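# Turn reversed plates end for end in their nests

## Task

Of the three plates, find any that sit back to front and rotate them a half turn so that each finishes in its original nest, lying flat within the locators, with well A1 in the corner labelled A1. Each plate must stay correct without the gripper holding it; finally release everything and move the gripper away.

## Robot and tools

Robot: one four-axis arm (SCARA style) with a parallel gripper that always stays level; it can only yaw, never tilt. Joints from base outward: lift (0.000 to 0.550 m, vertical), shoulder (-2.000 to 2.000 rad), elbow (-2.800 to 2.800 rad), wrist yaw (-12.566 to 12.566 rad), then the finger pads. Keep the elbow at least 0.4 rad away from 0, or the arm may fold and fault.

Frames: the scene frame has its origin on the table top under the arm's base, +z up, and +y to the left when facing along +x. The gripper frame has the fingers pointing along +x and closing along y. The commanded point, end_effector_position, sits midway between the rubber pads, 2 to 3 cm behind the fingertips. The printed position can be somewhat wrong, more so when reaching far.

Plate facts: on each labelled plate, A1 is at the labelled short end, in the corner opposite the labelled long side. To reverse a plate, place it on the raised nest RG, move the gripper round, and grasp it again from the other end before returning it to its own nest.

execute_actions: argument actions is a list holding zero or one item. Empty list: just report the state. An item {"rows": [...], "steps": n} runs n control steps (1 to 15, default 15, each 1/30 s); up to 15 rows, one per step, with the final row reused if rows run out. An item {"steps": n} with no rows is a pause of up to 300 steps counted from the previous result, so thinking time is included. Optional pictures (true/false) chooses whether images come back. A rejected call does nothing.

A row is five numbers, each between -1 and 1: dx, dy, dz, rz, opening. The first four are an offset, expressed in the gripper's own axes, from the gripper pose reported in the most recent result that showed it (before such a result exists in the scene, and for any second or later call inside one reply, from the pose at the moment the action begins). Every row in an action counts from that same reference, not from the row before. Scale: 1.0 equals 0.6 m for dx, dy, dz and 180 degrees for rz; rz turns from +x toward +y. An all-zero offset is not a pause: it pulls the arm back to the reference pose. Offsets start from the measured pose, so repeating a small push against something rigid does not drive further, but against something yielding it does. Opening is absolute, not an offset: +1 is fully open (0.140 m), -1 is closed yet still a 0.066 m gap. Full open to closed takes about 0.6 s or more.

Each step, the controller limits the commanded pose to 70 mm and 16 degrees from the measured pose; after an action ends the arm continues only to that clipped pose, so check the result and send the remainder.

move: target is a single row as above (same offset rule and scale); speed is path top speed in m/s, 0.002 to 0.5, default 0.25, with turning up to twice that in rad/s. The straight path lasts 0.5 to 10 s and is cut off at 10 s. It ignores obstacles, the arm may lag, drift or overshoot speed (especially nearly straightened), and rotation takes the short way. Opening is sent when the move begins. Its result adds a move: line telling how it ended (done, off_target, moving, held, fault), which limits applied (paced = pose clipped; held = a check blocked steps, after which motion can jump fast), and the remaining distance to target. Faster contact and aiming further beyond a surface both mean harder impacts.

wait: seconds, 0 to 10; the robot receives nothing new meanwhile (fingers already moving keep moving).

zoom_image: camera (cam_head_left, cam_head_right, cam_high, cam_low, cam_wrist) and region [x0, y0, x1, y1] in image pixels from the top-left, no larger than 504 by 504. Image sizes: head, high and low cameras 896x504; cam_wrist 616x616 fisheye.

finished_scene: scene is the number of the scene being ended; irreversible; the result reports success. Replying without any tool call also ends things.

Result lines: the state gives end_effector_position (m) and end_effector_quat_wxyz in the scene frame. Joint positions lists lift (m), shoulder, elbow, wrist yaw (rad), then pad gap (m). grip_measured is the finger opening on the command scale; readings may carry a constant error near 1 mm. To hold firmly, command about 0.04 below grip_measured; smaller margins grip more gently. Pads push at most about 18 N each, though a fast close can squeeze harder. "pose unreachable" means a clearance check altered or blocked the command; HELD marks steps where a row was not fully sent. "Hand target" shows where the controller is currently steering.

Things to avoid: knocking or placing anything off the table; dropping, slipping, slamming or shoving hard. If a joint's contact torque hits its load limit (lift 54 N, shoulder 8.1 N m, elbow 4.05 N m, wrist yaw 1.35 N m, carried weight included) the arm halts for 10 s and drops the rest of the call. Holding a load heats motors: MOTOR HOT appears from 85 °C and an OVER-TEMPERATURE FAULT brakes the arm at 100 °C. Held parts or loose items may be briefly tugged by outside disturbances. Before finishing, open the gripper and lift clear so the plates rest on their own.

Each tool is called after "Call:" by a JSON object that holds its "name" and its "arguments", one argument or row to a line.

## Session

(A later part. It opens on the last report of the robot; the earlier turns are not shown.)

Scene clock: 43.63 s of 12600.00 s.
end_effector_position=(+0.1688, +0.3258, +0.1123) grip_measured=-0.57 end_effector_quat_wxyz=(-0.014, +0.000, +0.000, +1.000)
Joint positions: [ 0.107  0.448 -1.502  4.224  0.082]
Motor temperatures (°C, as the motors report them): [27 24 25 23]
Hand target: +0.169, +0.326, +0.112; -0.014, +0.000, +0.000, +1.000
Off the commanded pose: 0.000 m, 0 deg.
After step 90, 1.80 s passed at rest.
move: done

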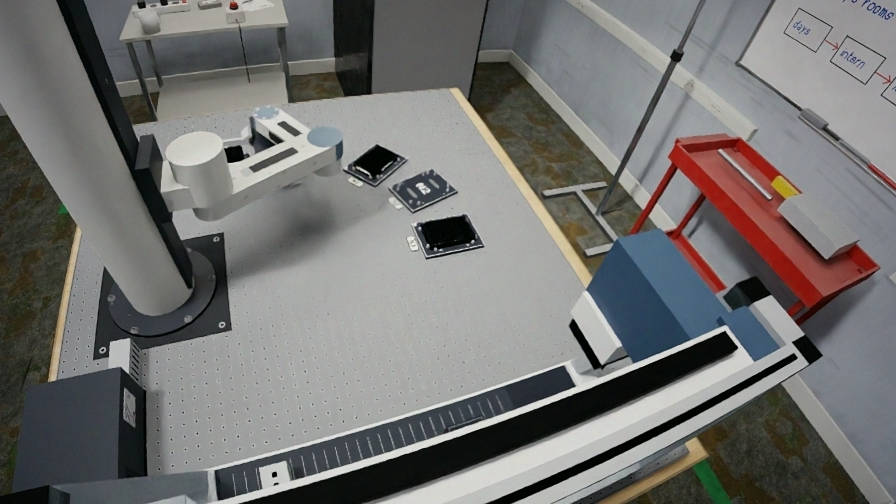

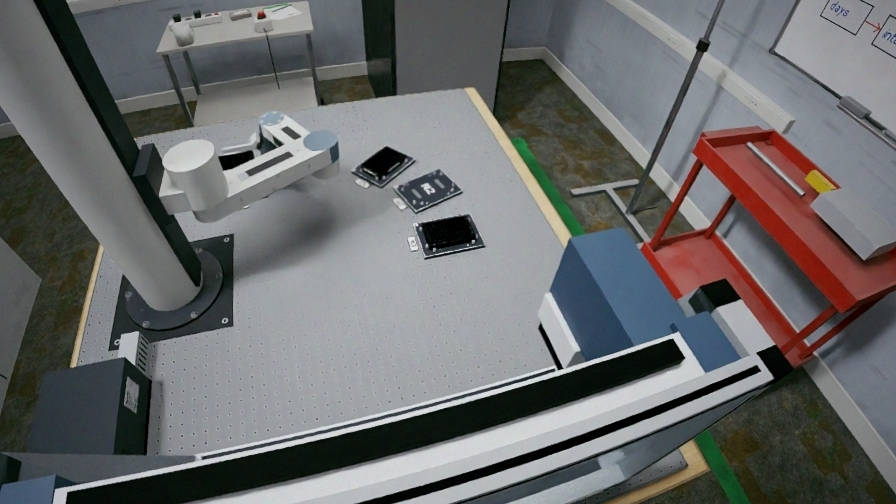

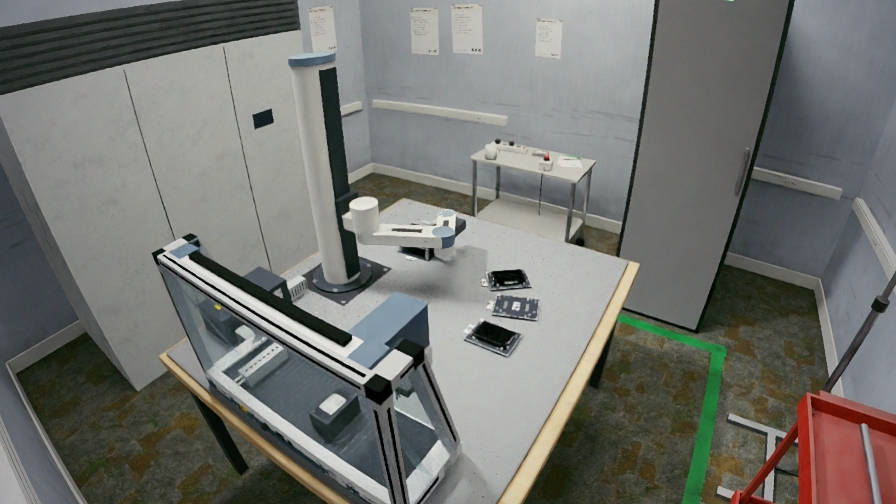

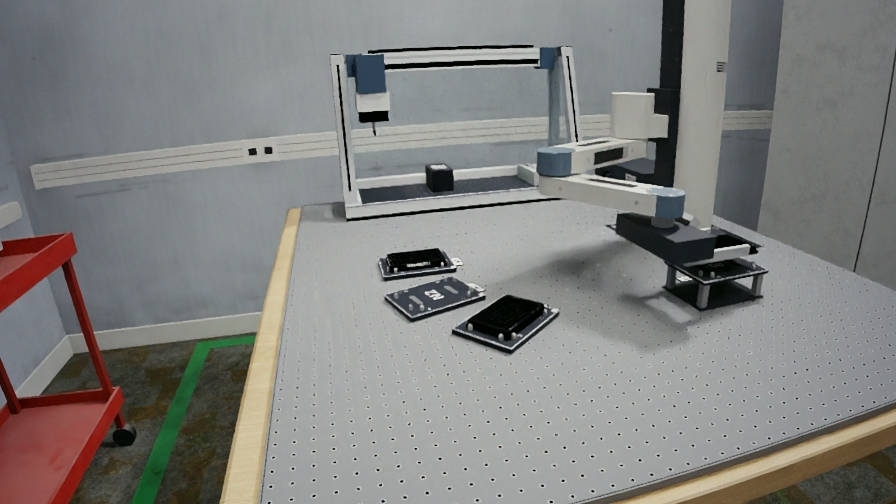

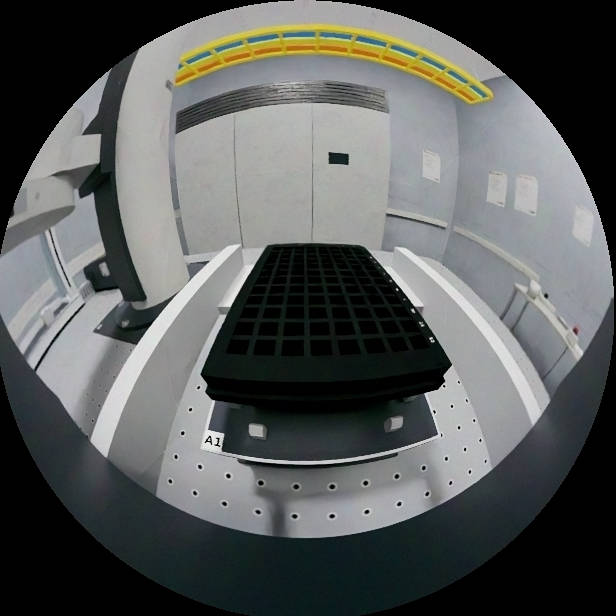

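Call:
{"name": "execute_actions", "arguments": {
  "actions": [
    {"rows":[[0.0012,-0.0008,-0.005,0,-0.615],[0.0012,-0.0008,-0.01,0,-0.615],[0.0012,-0.0008,-0.015,0,-0.615],[0.0012,-0.0008,-0.02,0,-0.615],[0.0012,-0.0008,-0.025,0,-0.615],[0.0012,-0.0008,-0.03,0,-0.615],[0.0012,-0.0008,-0.033,0,-0.615]]}
  ],
  "pictures": false
}}

Call:
{"name": "move", "arguments": {
  "target": [0, 0, -0.0165, 0, -0.615],
  "speed": 0.012
}}

Call:
{"name": "zoom_image", "arguments": {
  "camera": "cam_wrist",
  "region": [150, 230, 490, 480]
}}

Scene clock: 49.23 s of 12600.00 s.
end_effector_position=(+0.1682, +0.3263, +0.0924) grip_measured=-0.57 end_effector_quat_wxyz=(-0.014, +0.000, +0.000, +1.000)
Joint positions: [ 0.087  0.45  -1.502  4.222  0.082]
Motor temperatures (°C, as the motors report them): [27 24 25 23]
Hand target: +0.168, +0.326, +0.093; -0.014, +0.000, +0.000, +1.000
Off the commanded pose: 0.000 m, 0 deg.
Steps of this call (steps 1 to 90: nothing new was sent; then 2.10 s passed at rest; steps 91 to 105: all 15 steps of this action). Readings (end_effector_position):
91: (+0.1688, +0.3259, +0.1123)
92: (+0.1686, +0.3260, +0.1113)
94: (+0.1681, +0.3262, +0.1054)
98: (+0.1682, +0.3263, +0.0937)
105: the state above

Scene clock: 50.50 s of 12600.00 s.
end_effector_position=(+0.1682, +0.3263, +0.0825) grip_measured=-0.57 end_effector_quat_wxyz=(-0.014, +0.000, +0.000, +1.000)
Joint positions: [ 0.078  0.45  -1.502  4.222  0.082]
Motor temperatures (°C, as the motors report them): [27 24 25 23]
Hand target: +0.168, +0.326, +0.083; -0.014, +0.000, +0.000, +1.000
Off the commanded pose: 0.000 m, 0 deg.
move: done

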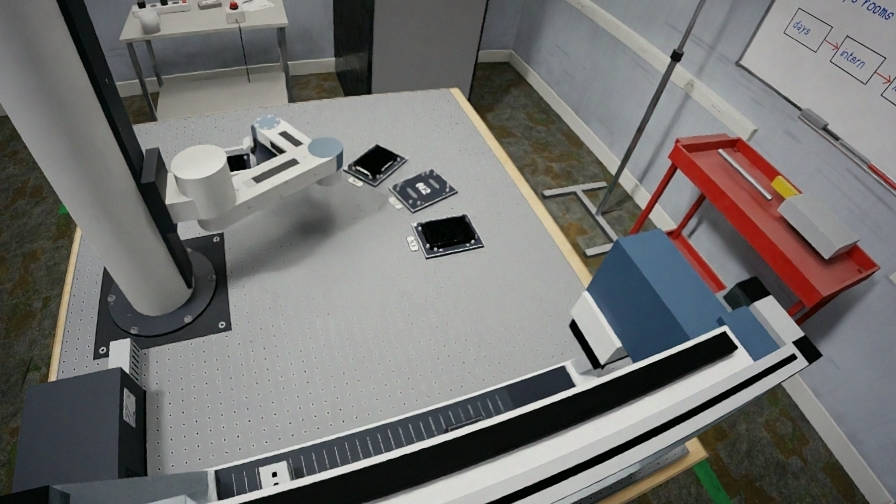

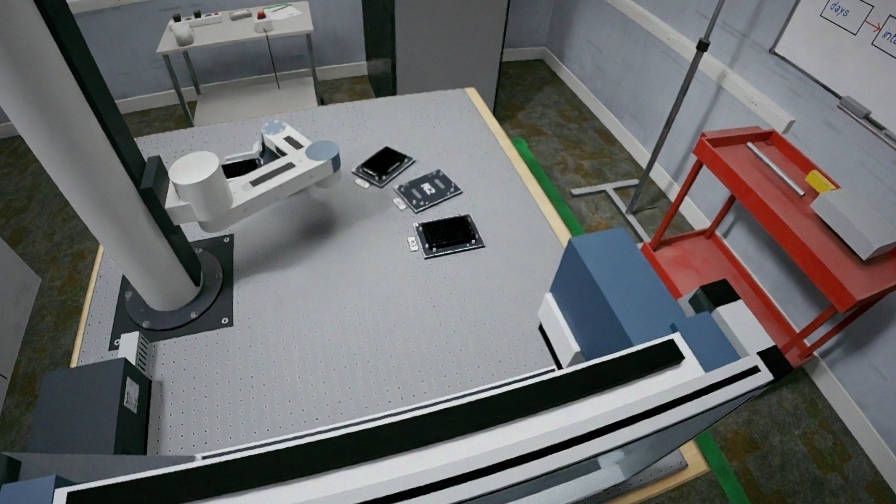

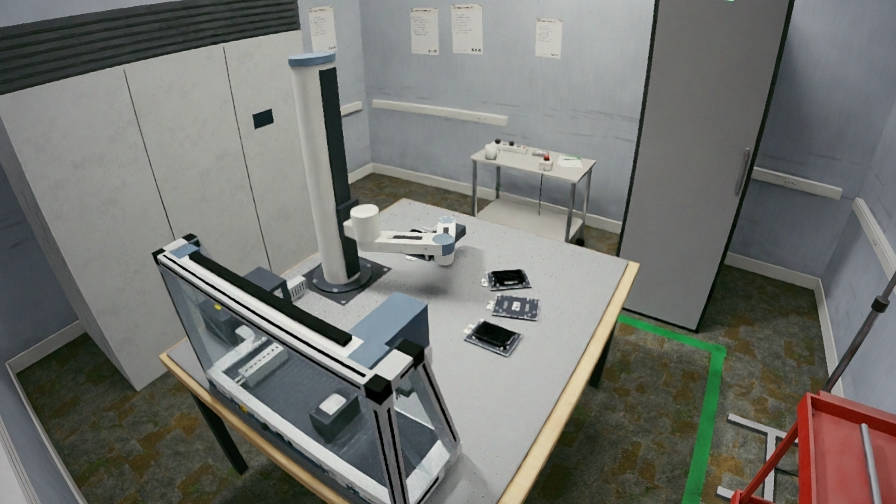

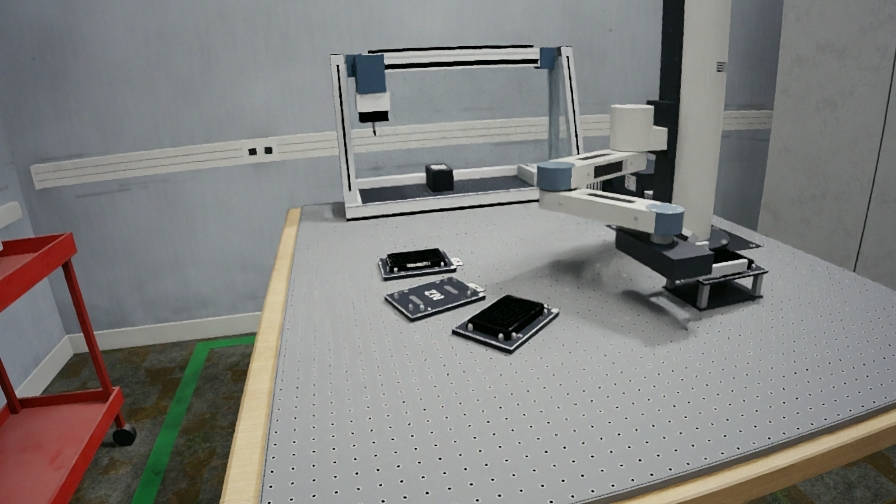

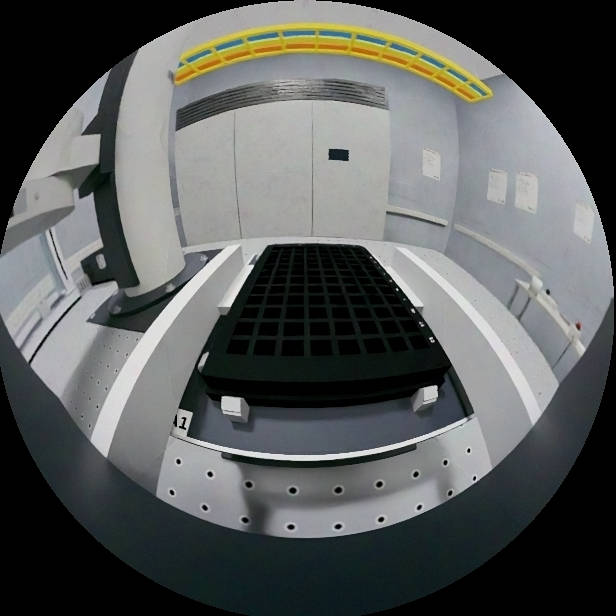

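Region (150, 230, 490, 480) of cam_wrist's 616x616 image, scaled by 1.482, with more detail than that image has; it fills the top 371 rows of this view, and the rest is white.

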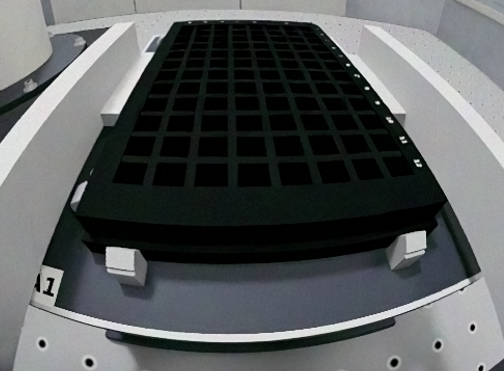

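Call:
{"name": "execute_actions", "arguments": {
  "actions": [
    {"rows":[[0,0,0,0,-0.56],[0,0,0,0,-0.5],[0,0,0,0,0],[0,0,0,0,0],[0,0,0,0,0],[0,0,0,0,0],[0,0,0.01,0,0],[0,0,0.02,0,0],[0,0,0.035,0,0],[0,0,0.05,0.003,0]]}
  ],
  "pictures": false
}}

Call:
{"name": "execute_actions", "arguments": {
  "actions": [
    {"steps":4}
  ],
  "pictures": false
}}

Call:
{"name": "move", "arguments": {
  "target": [0.0072, 0, 0, 0.997, 0],
  "speed": 0.5
}}

Call:
{"name": "zoom_image", "arguments": {
  "camera": "cam_wrist",
  "region": [190, 380, 450, 480]
}}

Scene clock: 54.97 s of 12600.00 s.
end_effector_position=(+0.1682, +0.3263, +0.1128) grip_measured=+0.00 end_effector_quat_wxyz=(-0.019, +0.000, +0.000, +1.000)
Joint positions: [ 0.108  0.454 -1.509  4.234  0.103]
Motor temperatures (°C, as the motors report them): [27 24 25 23]
Hand target: +0.168, +0.326, +0.113; -0.019, +0.000, +0.000, +1.000
Off the commanded pose: 0.000 m, 0 deg.
Steps of this call (steps 1 to 90: nothing new was sent; then 0.97 s passed at rest; steps 91 to 105: all 15 steps of this action). Readings (end_effector_position):
91: (+0.1682, +0.3263, +0.0825)
92: (+0.1682, +0.3263, +0.0825)
94: (+0.1682, +0.3263, +0.0825)
98: (+0.1682, +0.3263, +0.0836)
105: the state above

Scene clock: 55.10 s of 12600.00 s.
end_effector_position=(+0.1682, +0.3263, +0.1126) grip_measured=+0.00 end_effector_quat_wxyz=(-0.019, +0.000, +0.000, +1.000)
Joint positions: [ 0.108  0.454 -1.509  4.234  0.103]
Motor temperatures (°C, as the motors report them): [27 24 25 23]
Hand target: +0.168, +0.326, +0.113; -0.019, +0.000, +0.000, +1.000
Off the commanded pose: 0.000 m, 0 deg.
Steps of this call (steps 1 to 4: nothing new was sent). Readings (end_effector_position):
1: (+0.1682, +0.3263, +0.1127)
2: (+0.1682, +0.3263, +0.1126)
4: the state above

Scene clock: 58.87 s of 12600.00 s.
end_effector_position=(+0.1638, +0.3259, +0.1126) grip_measured=+0.00 end_effector_quat_wxyz=(+1.000, -0.000, -0.000, +0.014)
Joint positions: [ 0.108  1.271 -1.5    6.54   0.103]
Motor temperatures (°C, as the motors report them): [27 24 25 23]
Hand target: +0.164, +0.326, +0.113; +1.000, -0.000, -0.000, +0.014
Off the commanded pose: 0.000 m, 0 deg.
move: done

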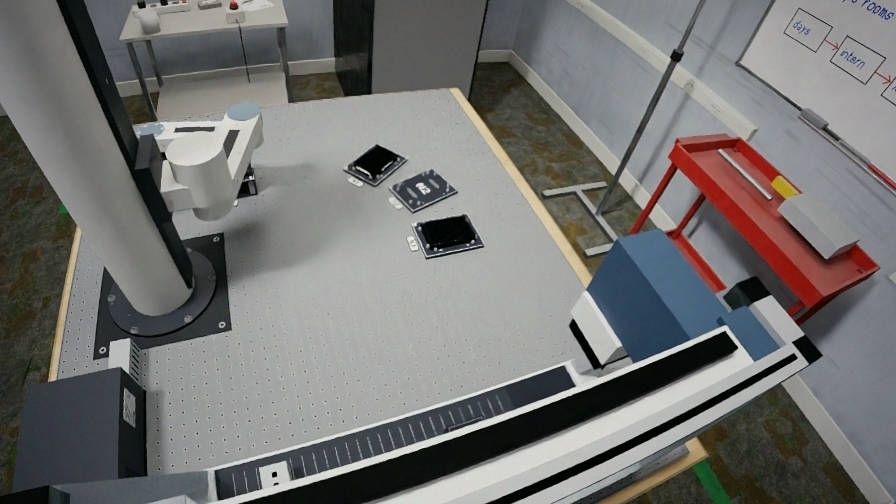

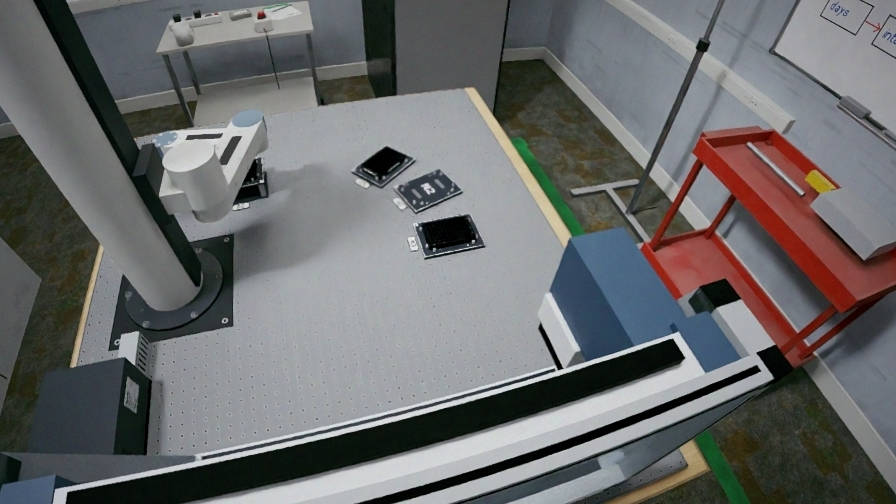

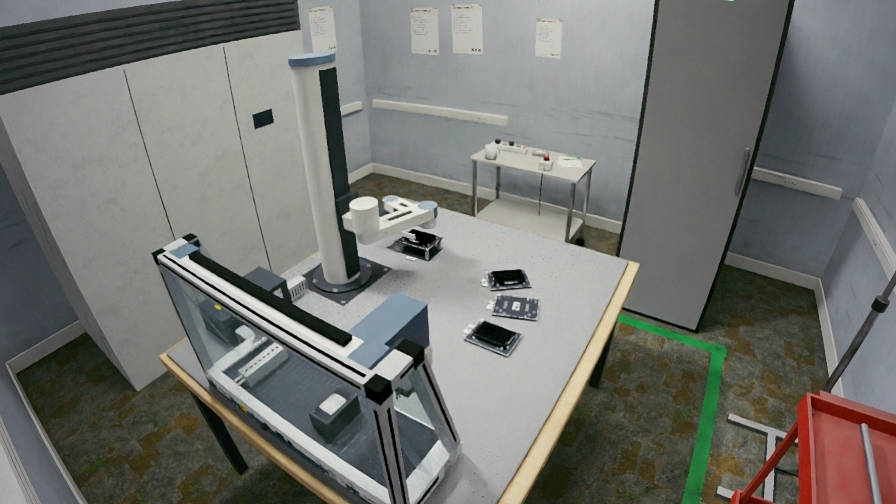

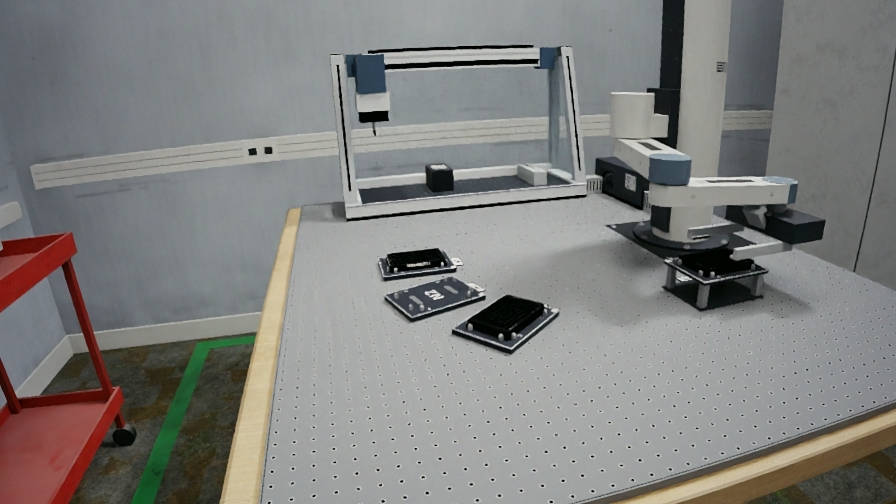

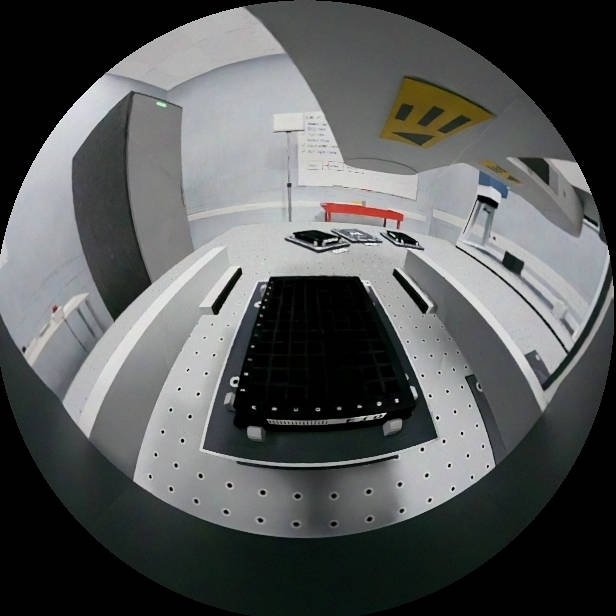

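Region (190, 380, 450, 480) of cam_wrist's 616x616 image, scaled by 1.938, with more detail than that image has; it fills the top 194 rows of this view, and the rest is white.

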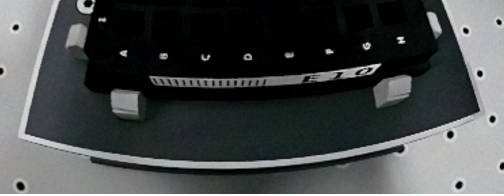

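Call:
{"name": "execute_actions", "arguments": {
  "actions": [
    {"rows":[[-0.0012,0.0002,-0.007,0,-0.1],[-0.0012,0.0002,-0.014,0,-0.1],[-0.0012,0.0002,-0.021,0,-0.1],[-0.0012,0.0002,-0.028,0,-0.1],[-0.0012,0.0002,-0.035,0,-0.1],[-0.0012,0.0002,-0.041,0,-0.1],[-0.0012,0.0002,-0.046,0,-0.1],[-0.0012,0.0002,-0.049,0,-0.1],[-0.0012,0.0002,-0.0508,0,-0.1]]}
  ],
  "pictures": false
}}

Call:
{"name": "execute_actions", "arguments": {
  "actions": [
    {"rows":[[0,0,0,0,-0.45],[0,0,0,0,-0.45],[0,0,0,0,-0.45],[0,0,0,0,-0.45],[0,0,0,0,-0.47],[0,0,0,0,-0.49],[0,0,0,0,-0.51],[0,0,0,0,-0.53],[0,0,0,0,-0.55],[0,0,0,0,-0.57],[0,0,0,0,-0.59],[0,0,0,0,-0.615]]}
  ]
}}

Call:
{"name": "zoom_image", "arguments": {
  "camera": "cam_wrist",
  "region": [150, 230, 490, 480]
}}

Call:
{"name": "execute_actions", "arguments": {
  "actions": [
    {"rows":[[0,0,0.002,0,-0.615],[0,0,0.004,0,-0.615],[0,0,0.007,0,-0.615],[0,0,0.01,0,-0.615],[0,0,0.013,0,-0.615],[0,0,0.016,0,-0.615],[0,0,0.02,0,-0.615],[0,0,0.025,0,-0.615],[0,0,0.03,0,-0.615],[0,0,0.035,0,-0.615],[0,0,0.04,0,-0.615]]}
  ],
  "pictures": false
}}

Scene clock: 66.00 s of 12600.00 s.
end_effector_position=(+0.1632, +0.3260, +0.0821) grip_measured=-0.10 end_effector_quat_wxyz=(+1.000, -0.000, -0.000, +0.014)
Joint positions: [ 0.077  1.274 -1.502  6.54   0.099]
Motor temperatures (°C, as the motors report them): [27 24 25 23]
Hand target: +0.163, +0.326, +0.082; +1.000, -0.000, -0.000, +0.014
Off the commanded pose: 0.000 m, 0 deg.
Steps of this call (steps 1 to 90: nothing new was sent; then 3.63 s passed at rest; steps 91 to 105: all 15 steps of this action). Readings (end_effector_position):
91: (+0.1638, +0.3259, +0.1126)
92: (+0.1637, +0.3260, +0.1115)
94: (+0.1632, +0.3260, +0.1043)
98: (+0.1631, +0.3260, +0.0881)
105: the state above

Scene clock: 66.50 s of 12600.00 s.
end_effector_position=(+0.1632, +0.3260, +0.0821) grip_measured=-0.57 end_effector_quat_wxyz=(+1.000, -0.000, -0.000, +0.014)
Joint positions: [ 0.077  1.274 -1.502  6.54   0.082]
Motor temperatures (°C, as the motors report them): [27 24 25 23]
Hand target: +0.163, +0.326, +0.082; +1.000, -0.000, -0.000, +0.014
Off the commanded pose: 0.000 m, 0 deg.
Steps of this call (steps 1 to 15: all 15 steps of this action). Readings (end_effector_position):
1: (+0.1632, +0.3260, +0.0821)
2: (+0.1632, +0.3260, +0.0821)
4: (+0.1632, +0.3260, +0.0821)
8: (+0.1632, +0.3260, +0.0821)
15: the state above

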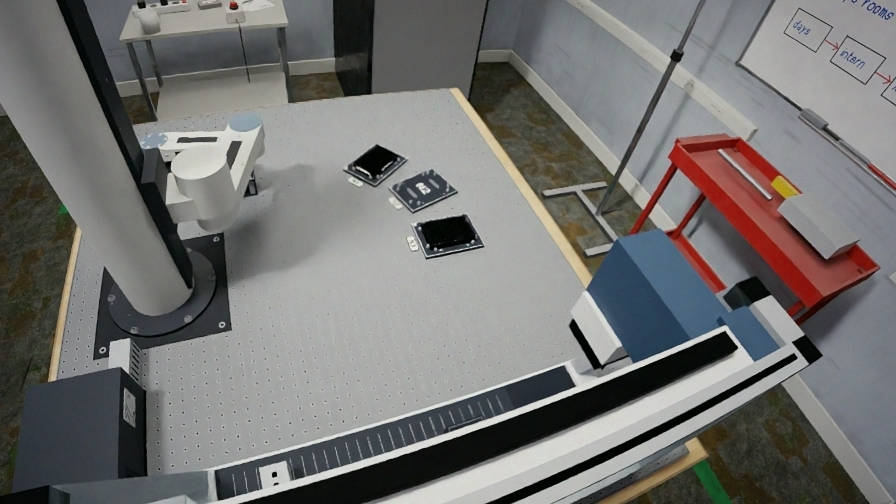

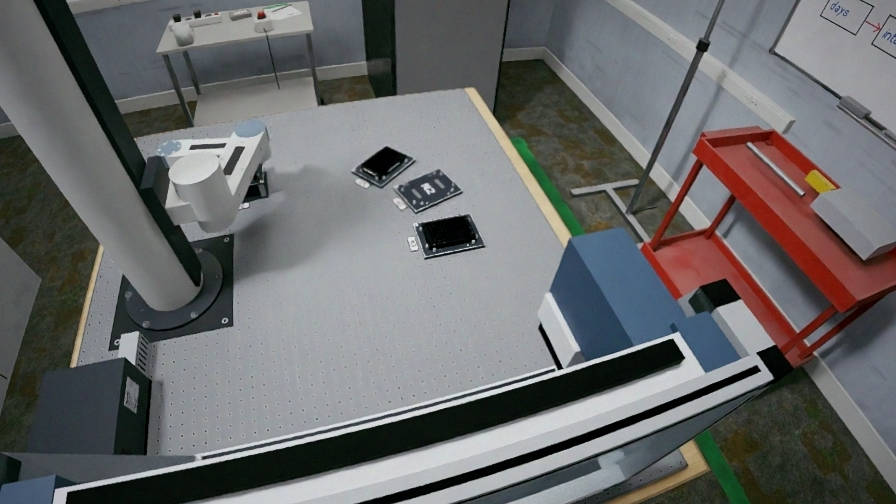

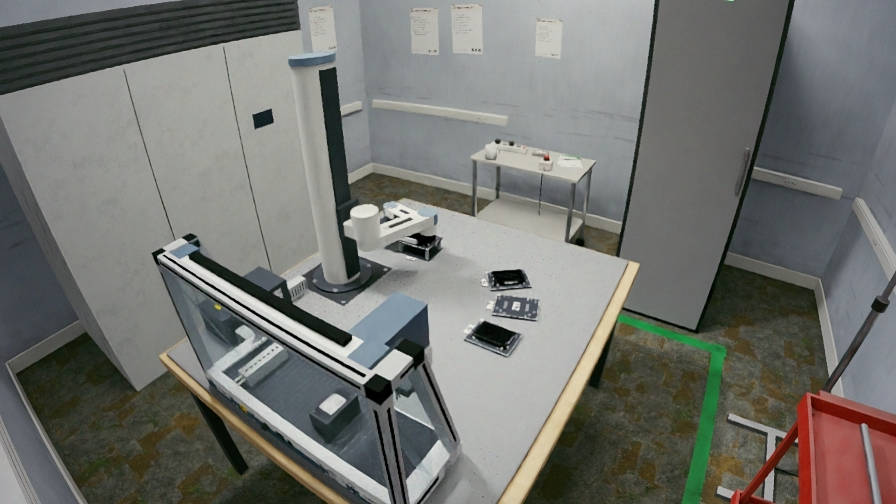

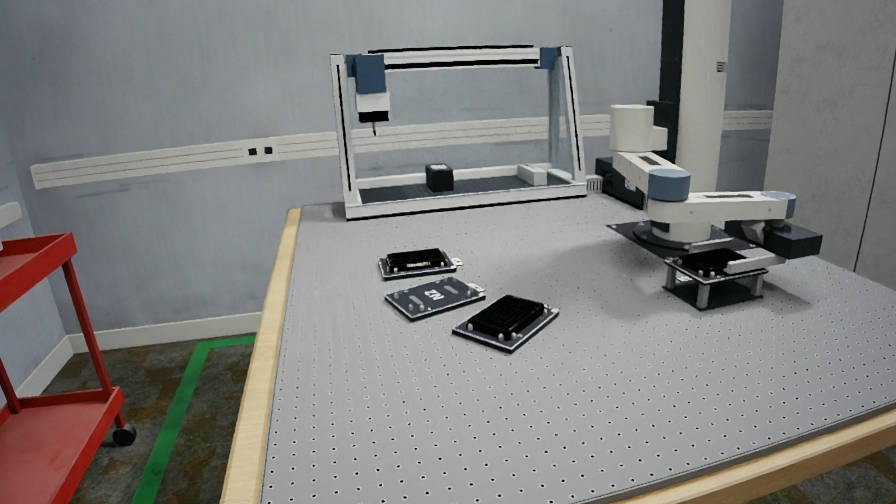

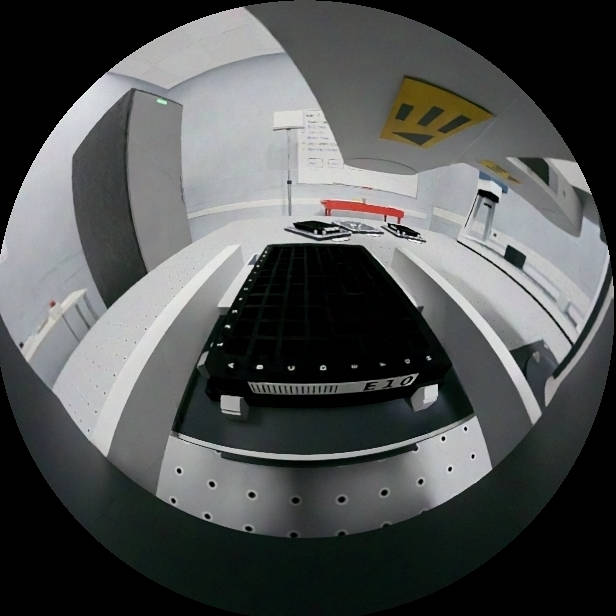

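Region (150, 230, 490, 480) of cam_wrist's 616x616 image, scaled by 1.482, with more detail than that image has; it fills the top 371 rows of this view, and the rest is white.

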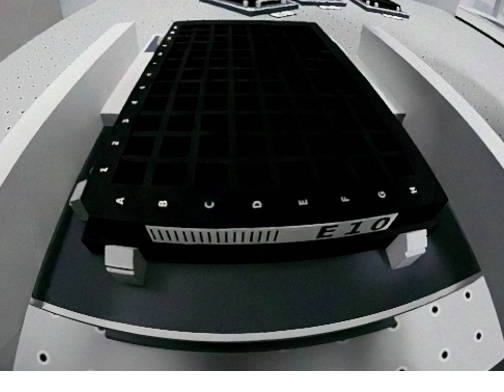

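Scene clock: 67.00 s of 12600.00 s.
end_effector_position=(+0.1632, +0.3260, +0.1061) grip_measured=-0.57 end_effector_quat_wxyz=(+1.000, -0.000, -0.000, +0.014)
Joint positions: [ 0.101  1.274 -1.502  6.54   0.082]
Motor temperatures (°C, as the motors report them): [27 24 25 23]
Hand target: +0.163, +0.326, +0.106; +1.000, -0.000, -0.000, +0.014
Off the commanded pose: 0.000 m, 0 deg.
Steps of this call (steps 1 to 15: all 15 steps of this action). Readings (end_effector_position):
1: (+0.1632, +0.3260, +0.0821)
2: (+0.1632, +0.3260, +0.0829)
4: (+0.1632, +0.3260, +0.0857)
8: (+0.1632, +0.3260, +0.0930)
15: the state above

Call:
{"name": "move", "arguments": {
  "target": [0.8909, -0.28, -0.03, 0.0907, -0.615],
  "speed": 0.35
}}

Call:
{"name": "execute_actions", "arguments": {
  "actions": [
    {"rows":[[0,0,-0.008,0,-0.615],[0,0,-0.016,0,-0.615],[0,0,-0.024,0,-0.615],[0,0,-0.032,0,-0.615],[0,0,-0.04,0,-0.615],[0,0,-0.048,0,-0.615],[0,0,-0.056,0,-0.615],[0,0,-0.063,0,-0.615],[0,0,-0.069,0,-0.615],[0,0,-0.072,0,-0.615]]}
  ],
  "pictures": false
}}

Scene clock: 73.23 s of 12600.00 s.
end_effector_position=(+0.7023, +0.1737, +0.0882) grip_measured=-0.57 end_effector_quat_wxyz=(+0.988, -0.000, -0.000, +0.156)
Joint positions: [ 0.083 -0.27  -1.845  8.712  0.082]
Motor temperatures (°C, as the motors report them): [27 24 25 23]
Hand target: +0.702, +0.174, +0.088; +0.988, -0.000, -0.000, +0.156
Off the commanded pose: 0.000 m, 0 deg.
After step 90, 1.10 s passed at rest.
move: done; limits=paced

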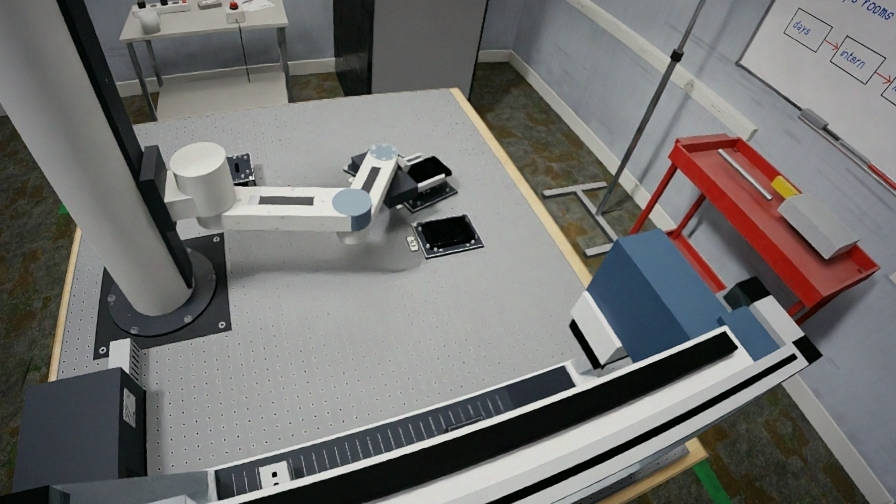

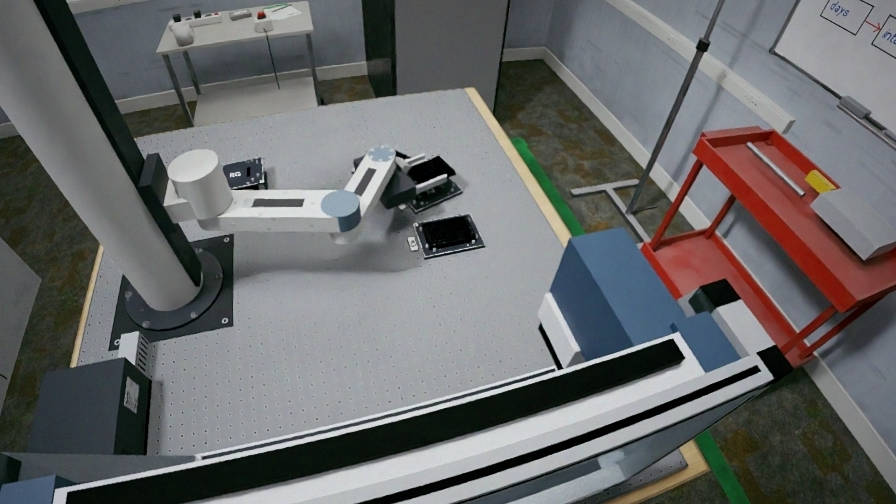

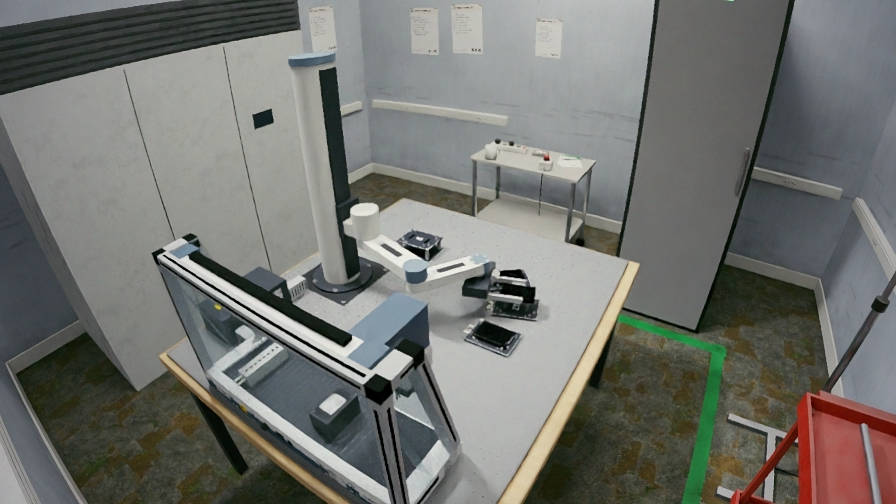

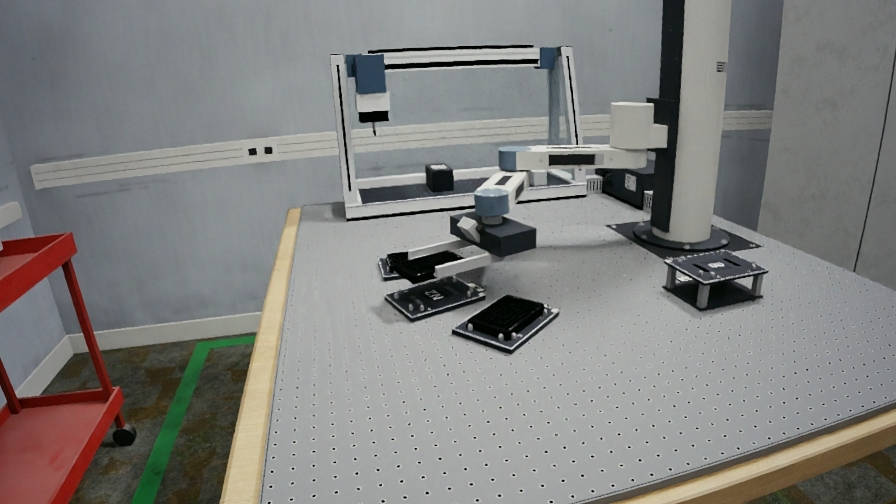

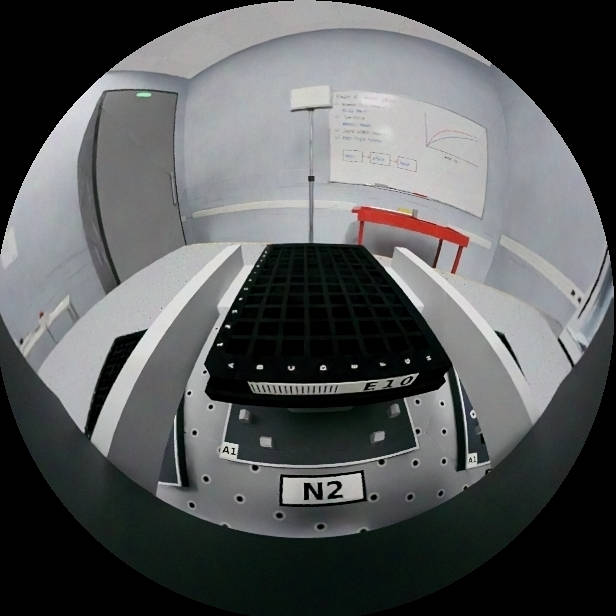

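Scene clock: 73.73 s of 12600.00 s.
end_effector_position=(+0.7023, +0.1737, +0.0449) grip_measured=-0.57 end_effector_quat_wxyz=(+0.988, -0.000, -0.000, +0.156)
Joint positions: [ 0.04  -0.27  -1.845  8.712  0.082]
Motor temperatures (°C, as the motors report them): [27 24 25 23]
Hand target: +0.702, +0.174, +0.045; +0.988, -0.000, -0.000, +0.156
Off the commanded pose: 0.000 m, 0 deg.
Steps of this call (steps 1 to 15: all 15 steps of this action). Readings (end_effector_position):
1: (+0.7023, +0.1737, +0.0882)
2: (+0.7023, +0.1737, +0.0871)
4: (+0.7023, +0.1737, +0.0796)
8: (+0.7023, +0.1737, +0.0604)
15: the state above

Call:
{"name": "execute_actions", "arguments": {
  "actions": []
}}

Scene clock: 85.17 s of 12600.00 s.
end_effector_position=(+0.7023, +0.1737, +0.0449) grip_measured=-0.57 end_effector_quat_wxyz=(+0.988, -0.000, -0.000, +0.156)
Joint positions: [ 0.04  -0.27  -1.845  8.712  0.082]
Motor temperatures (°C, as the motors report them): [27 24 25 23]
Hand target: +0.702, +0.174, +0.045; +0.988, -0.000, -0.000, +0.156
Off the commanded pose: 0.000 m, 0 deg.
Steps of this call (steps 1 to 90: nothing new was sent; then 8.43 s passed at rest). Readings (end_effector_position):
1: (+0.7023, +0.1737, +0.0449)
2: (+0.7023, +0.1737, +0.0449)
4: (+0.7023, +0.1737, +0.0449)
8: (+0.7023, +0.1737, +0.0449)
90: the state above

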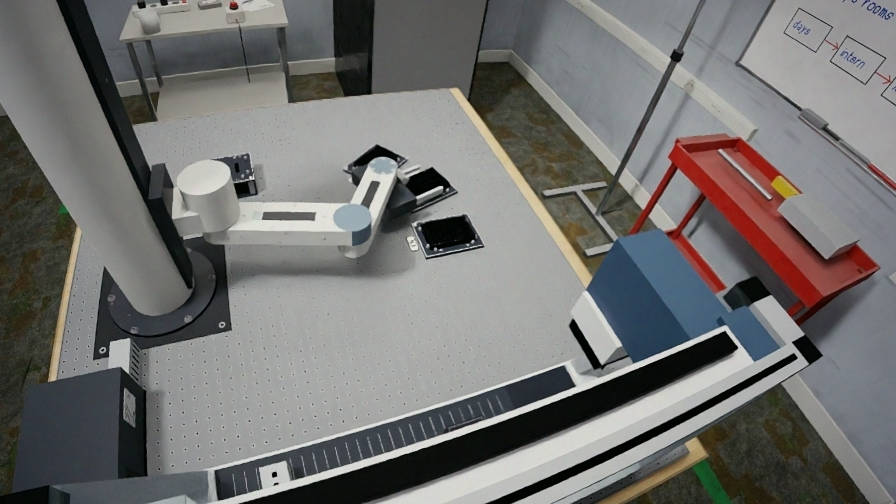

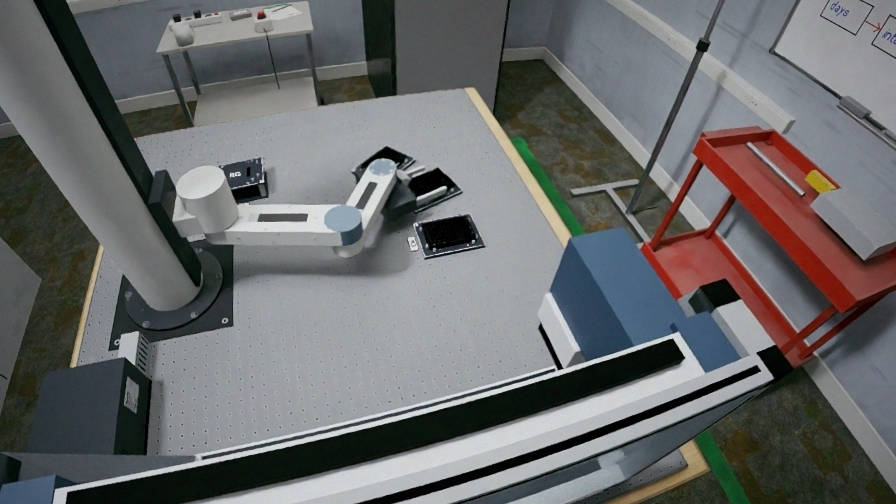

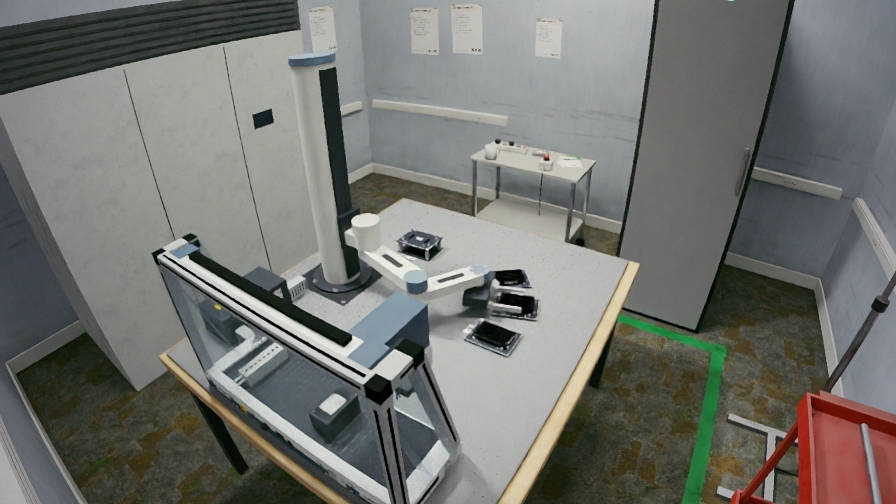

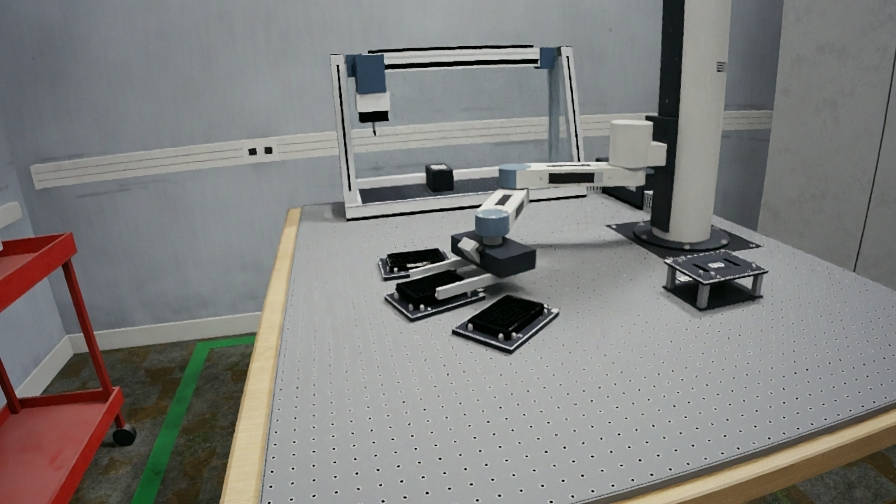

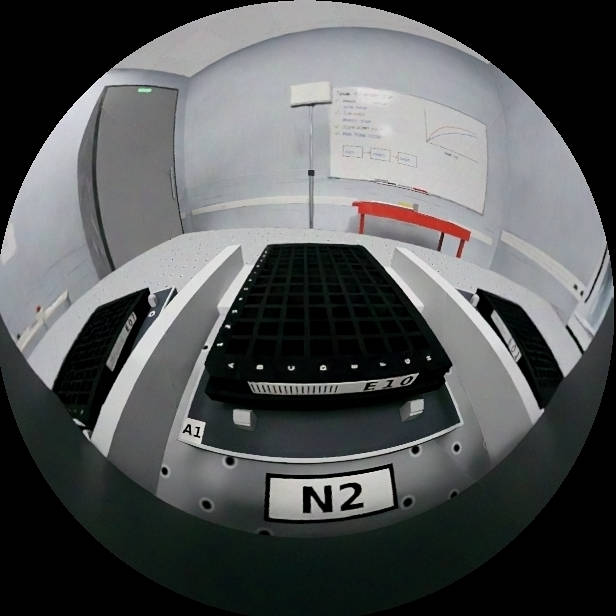

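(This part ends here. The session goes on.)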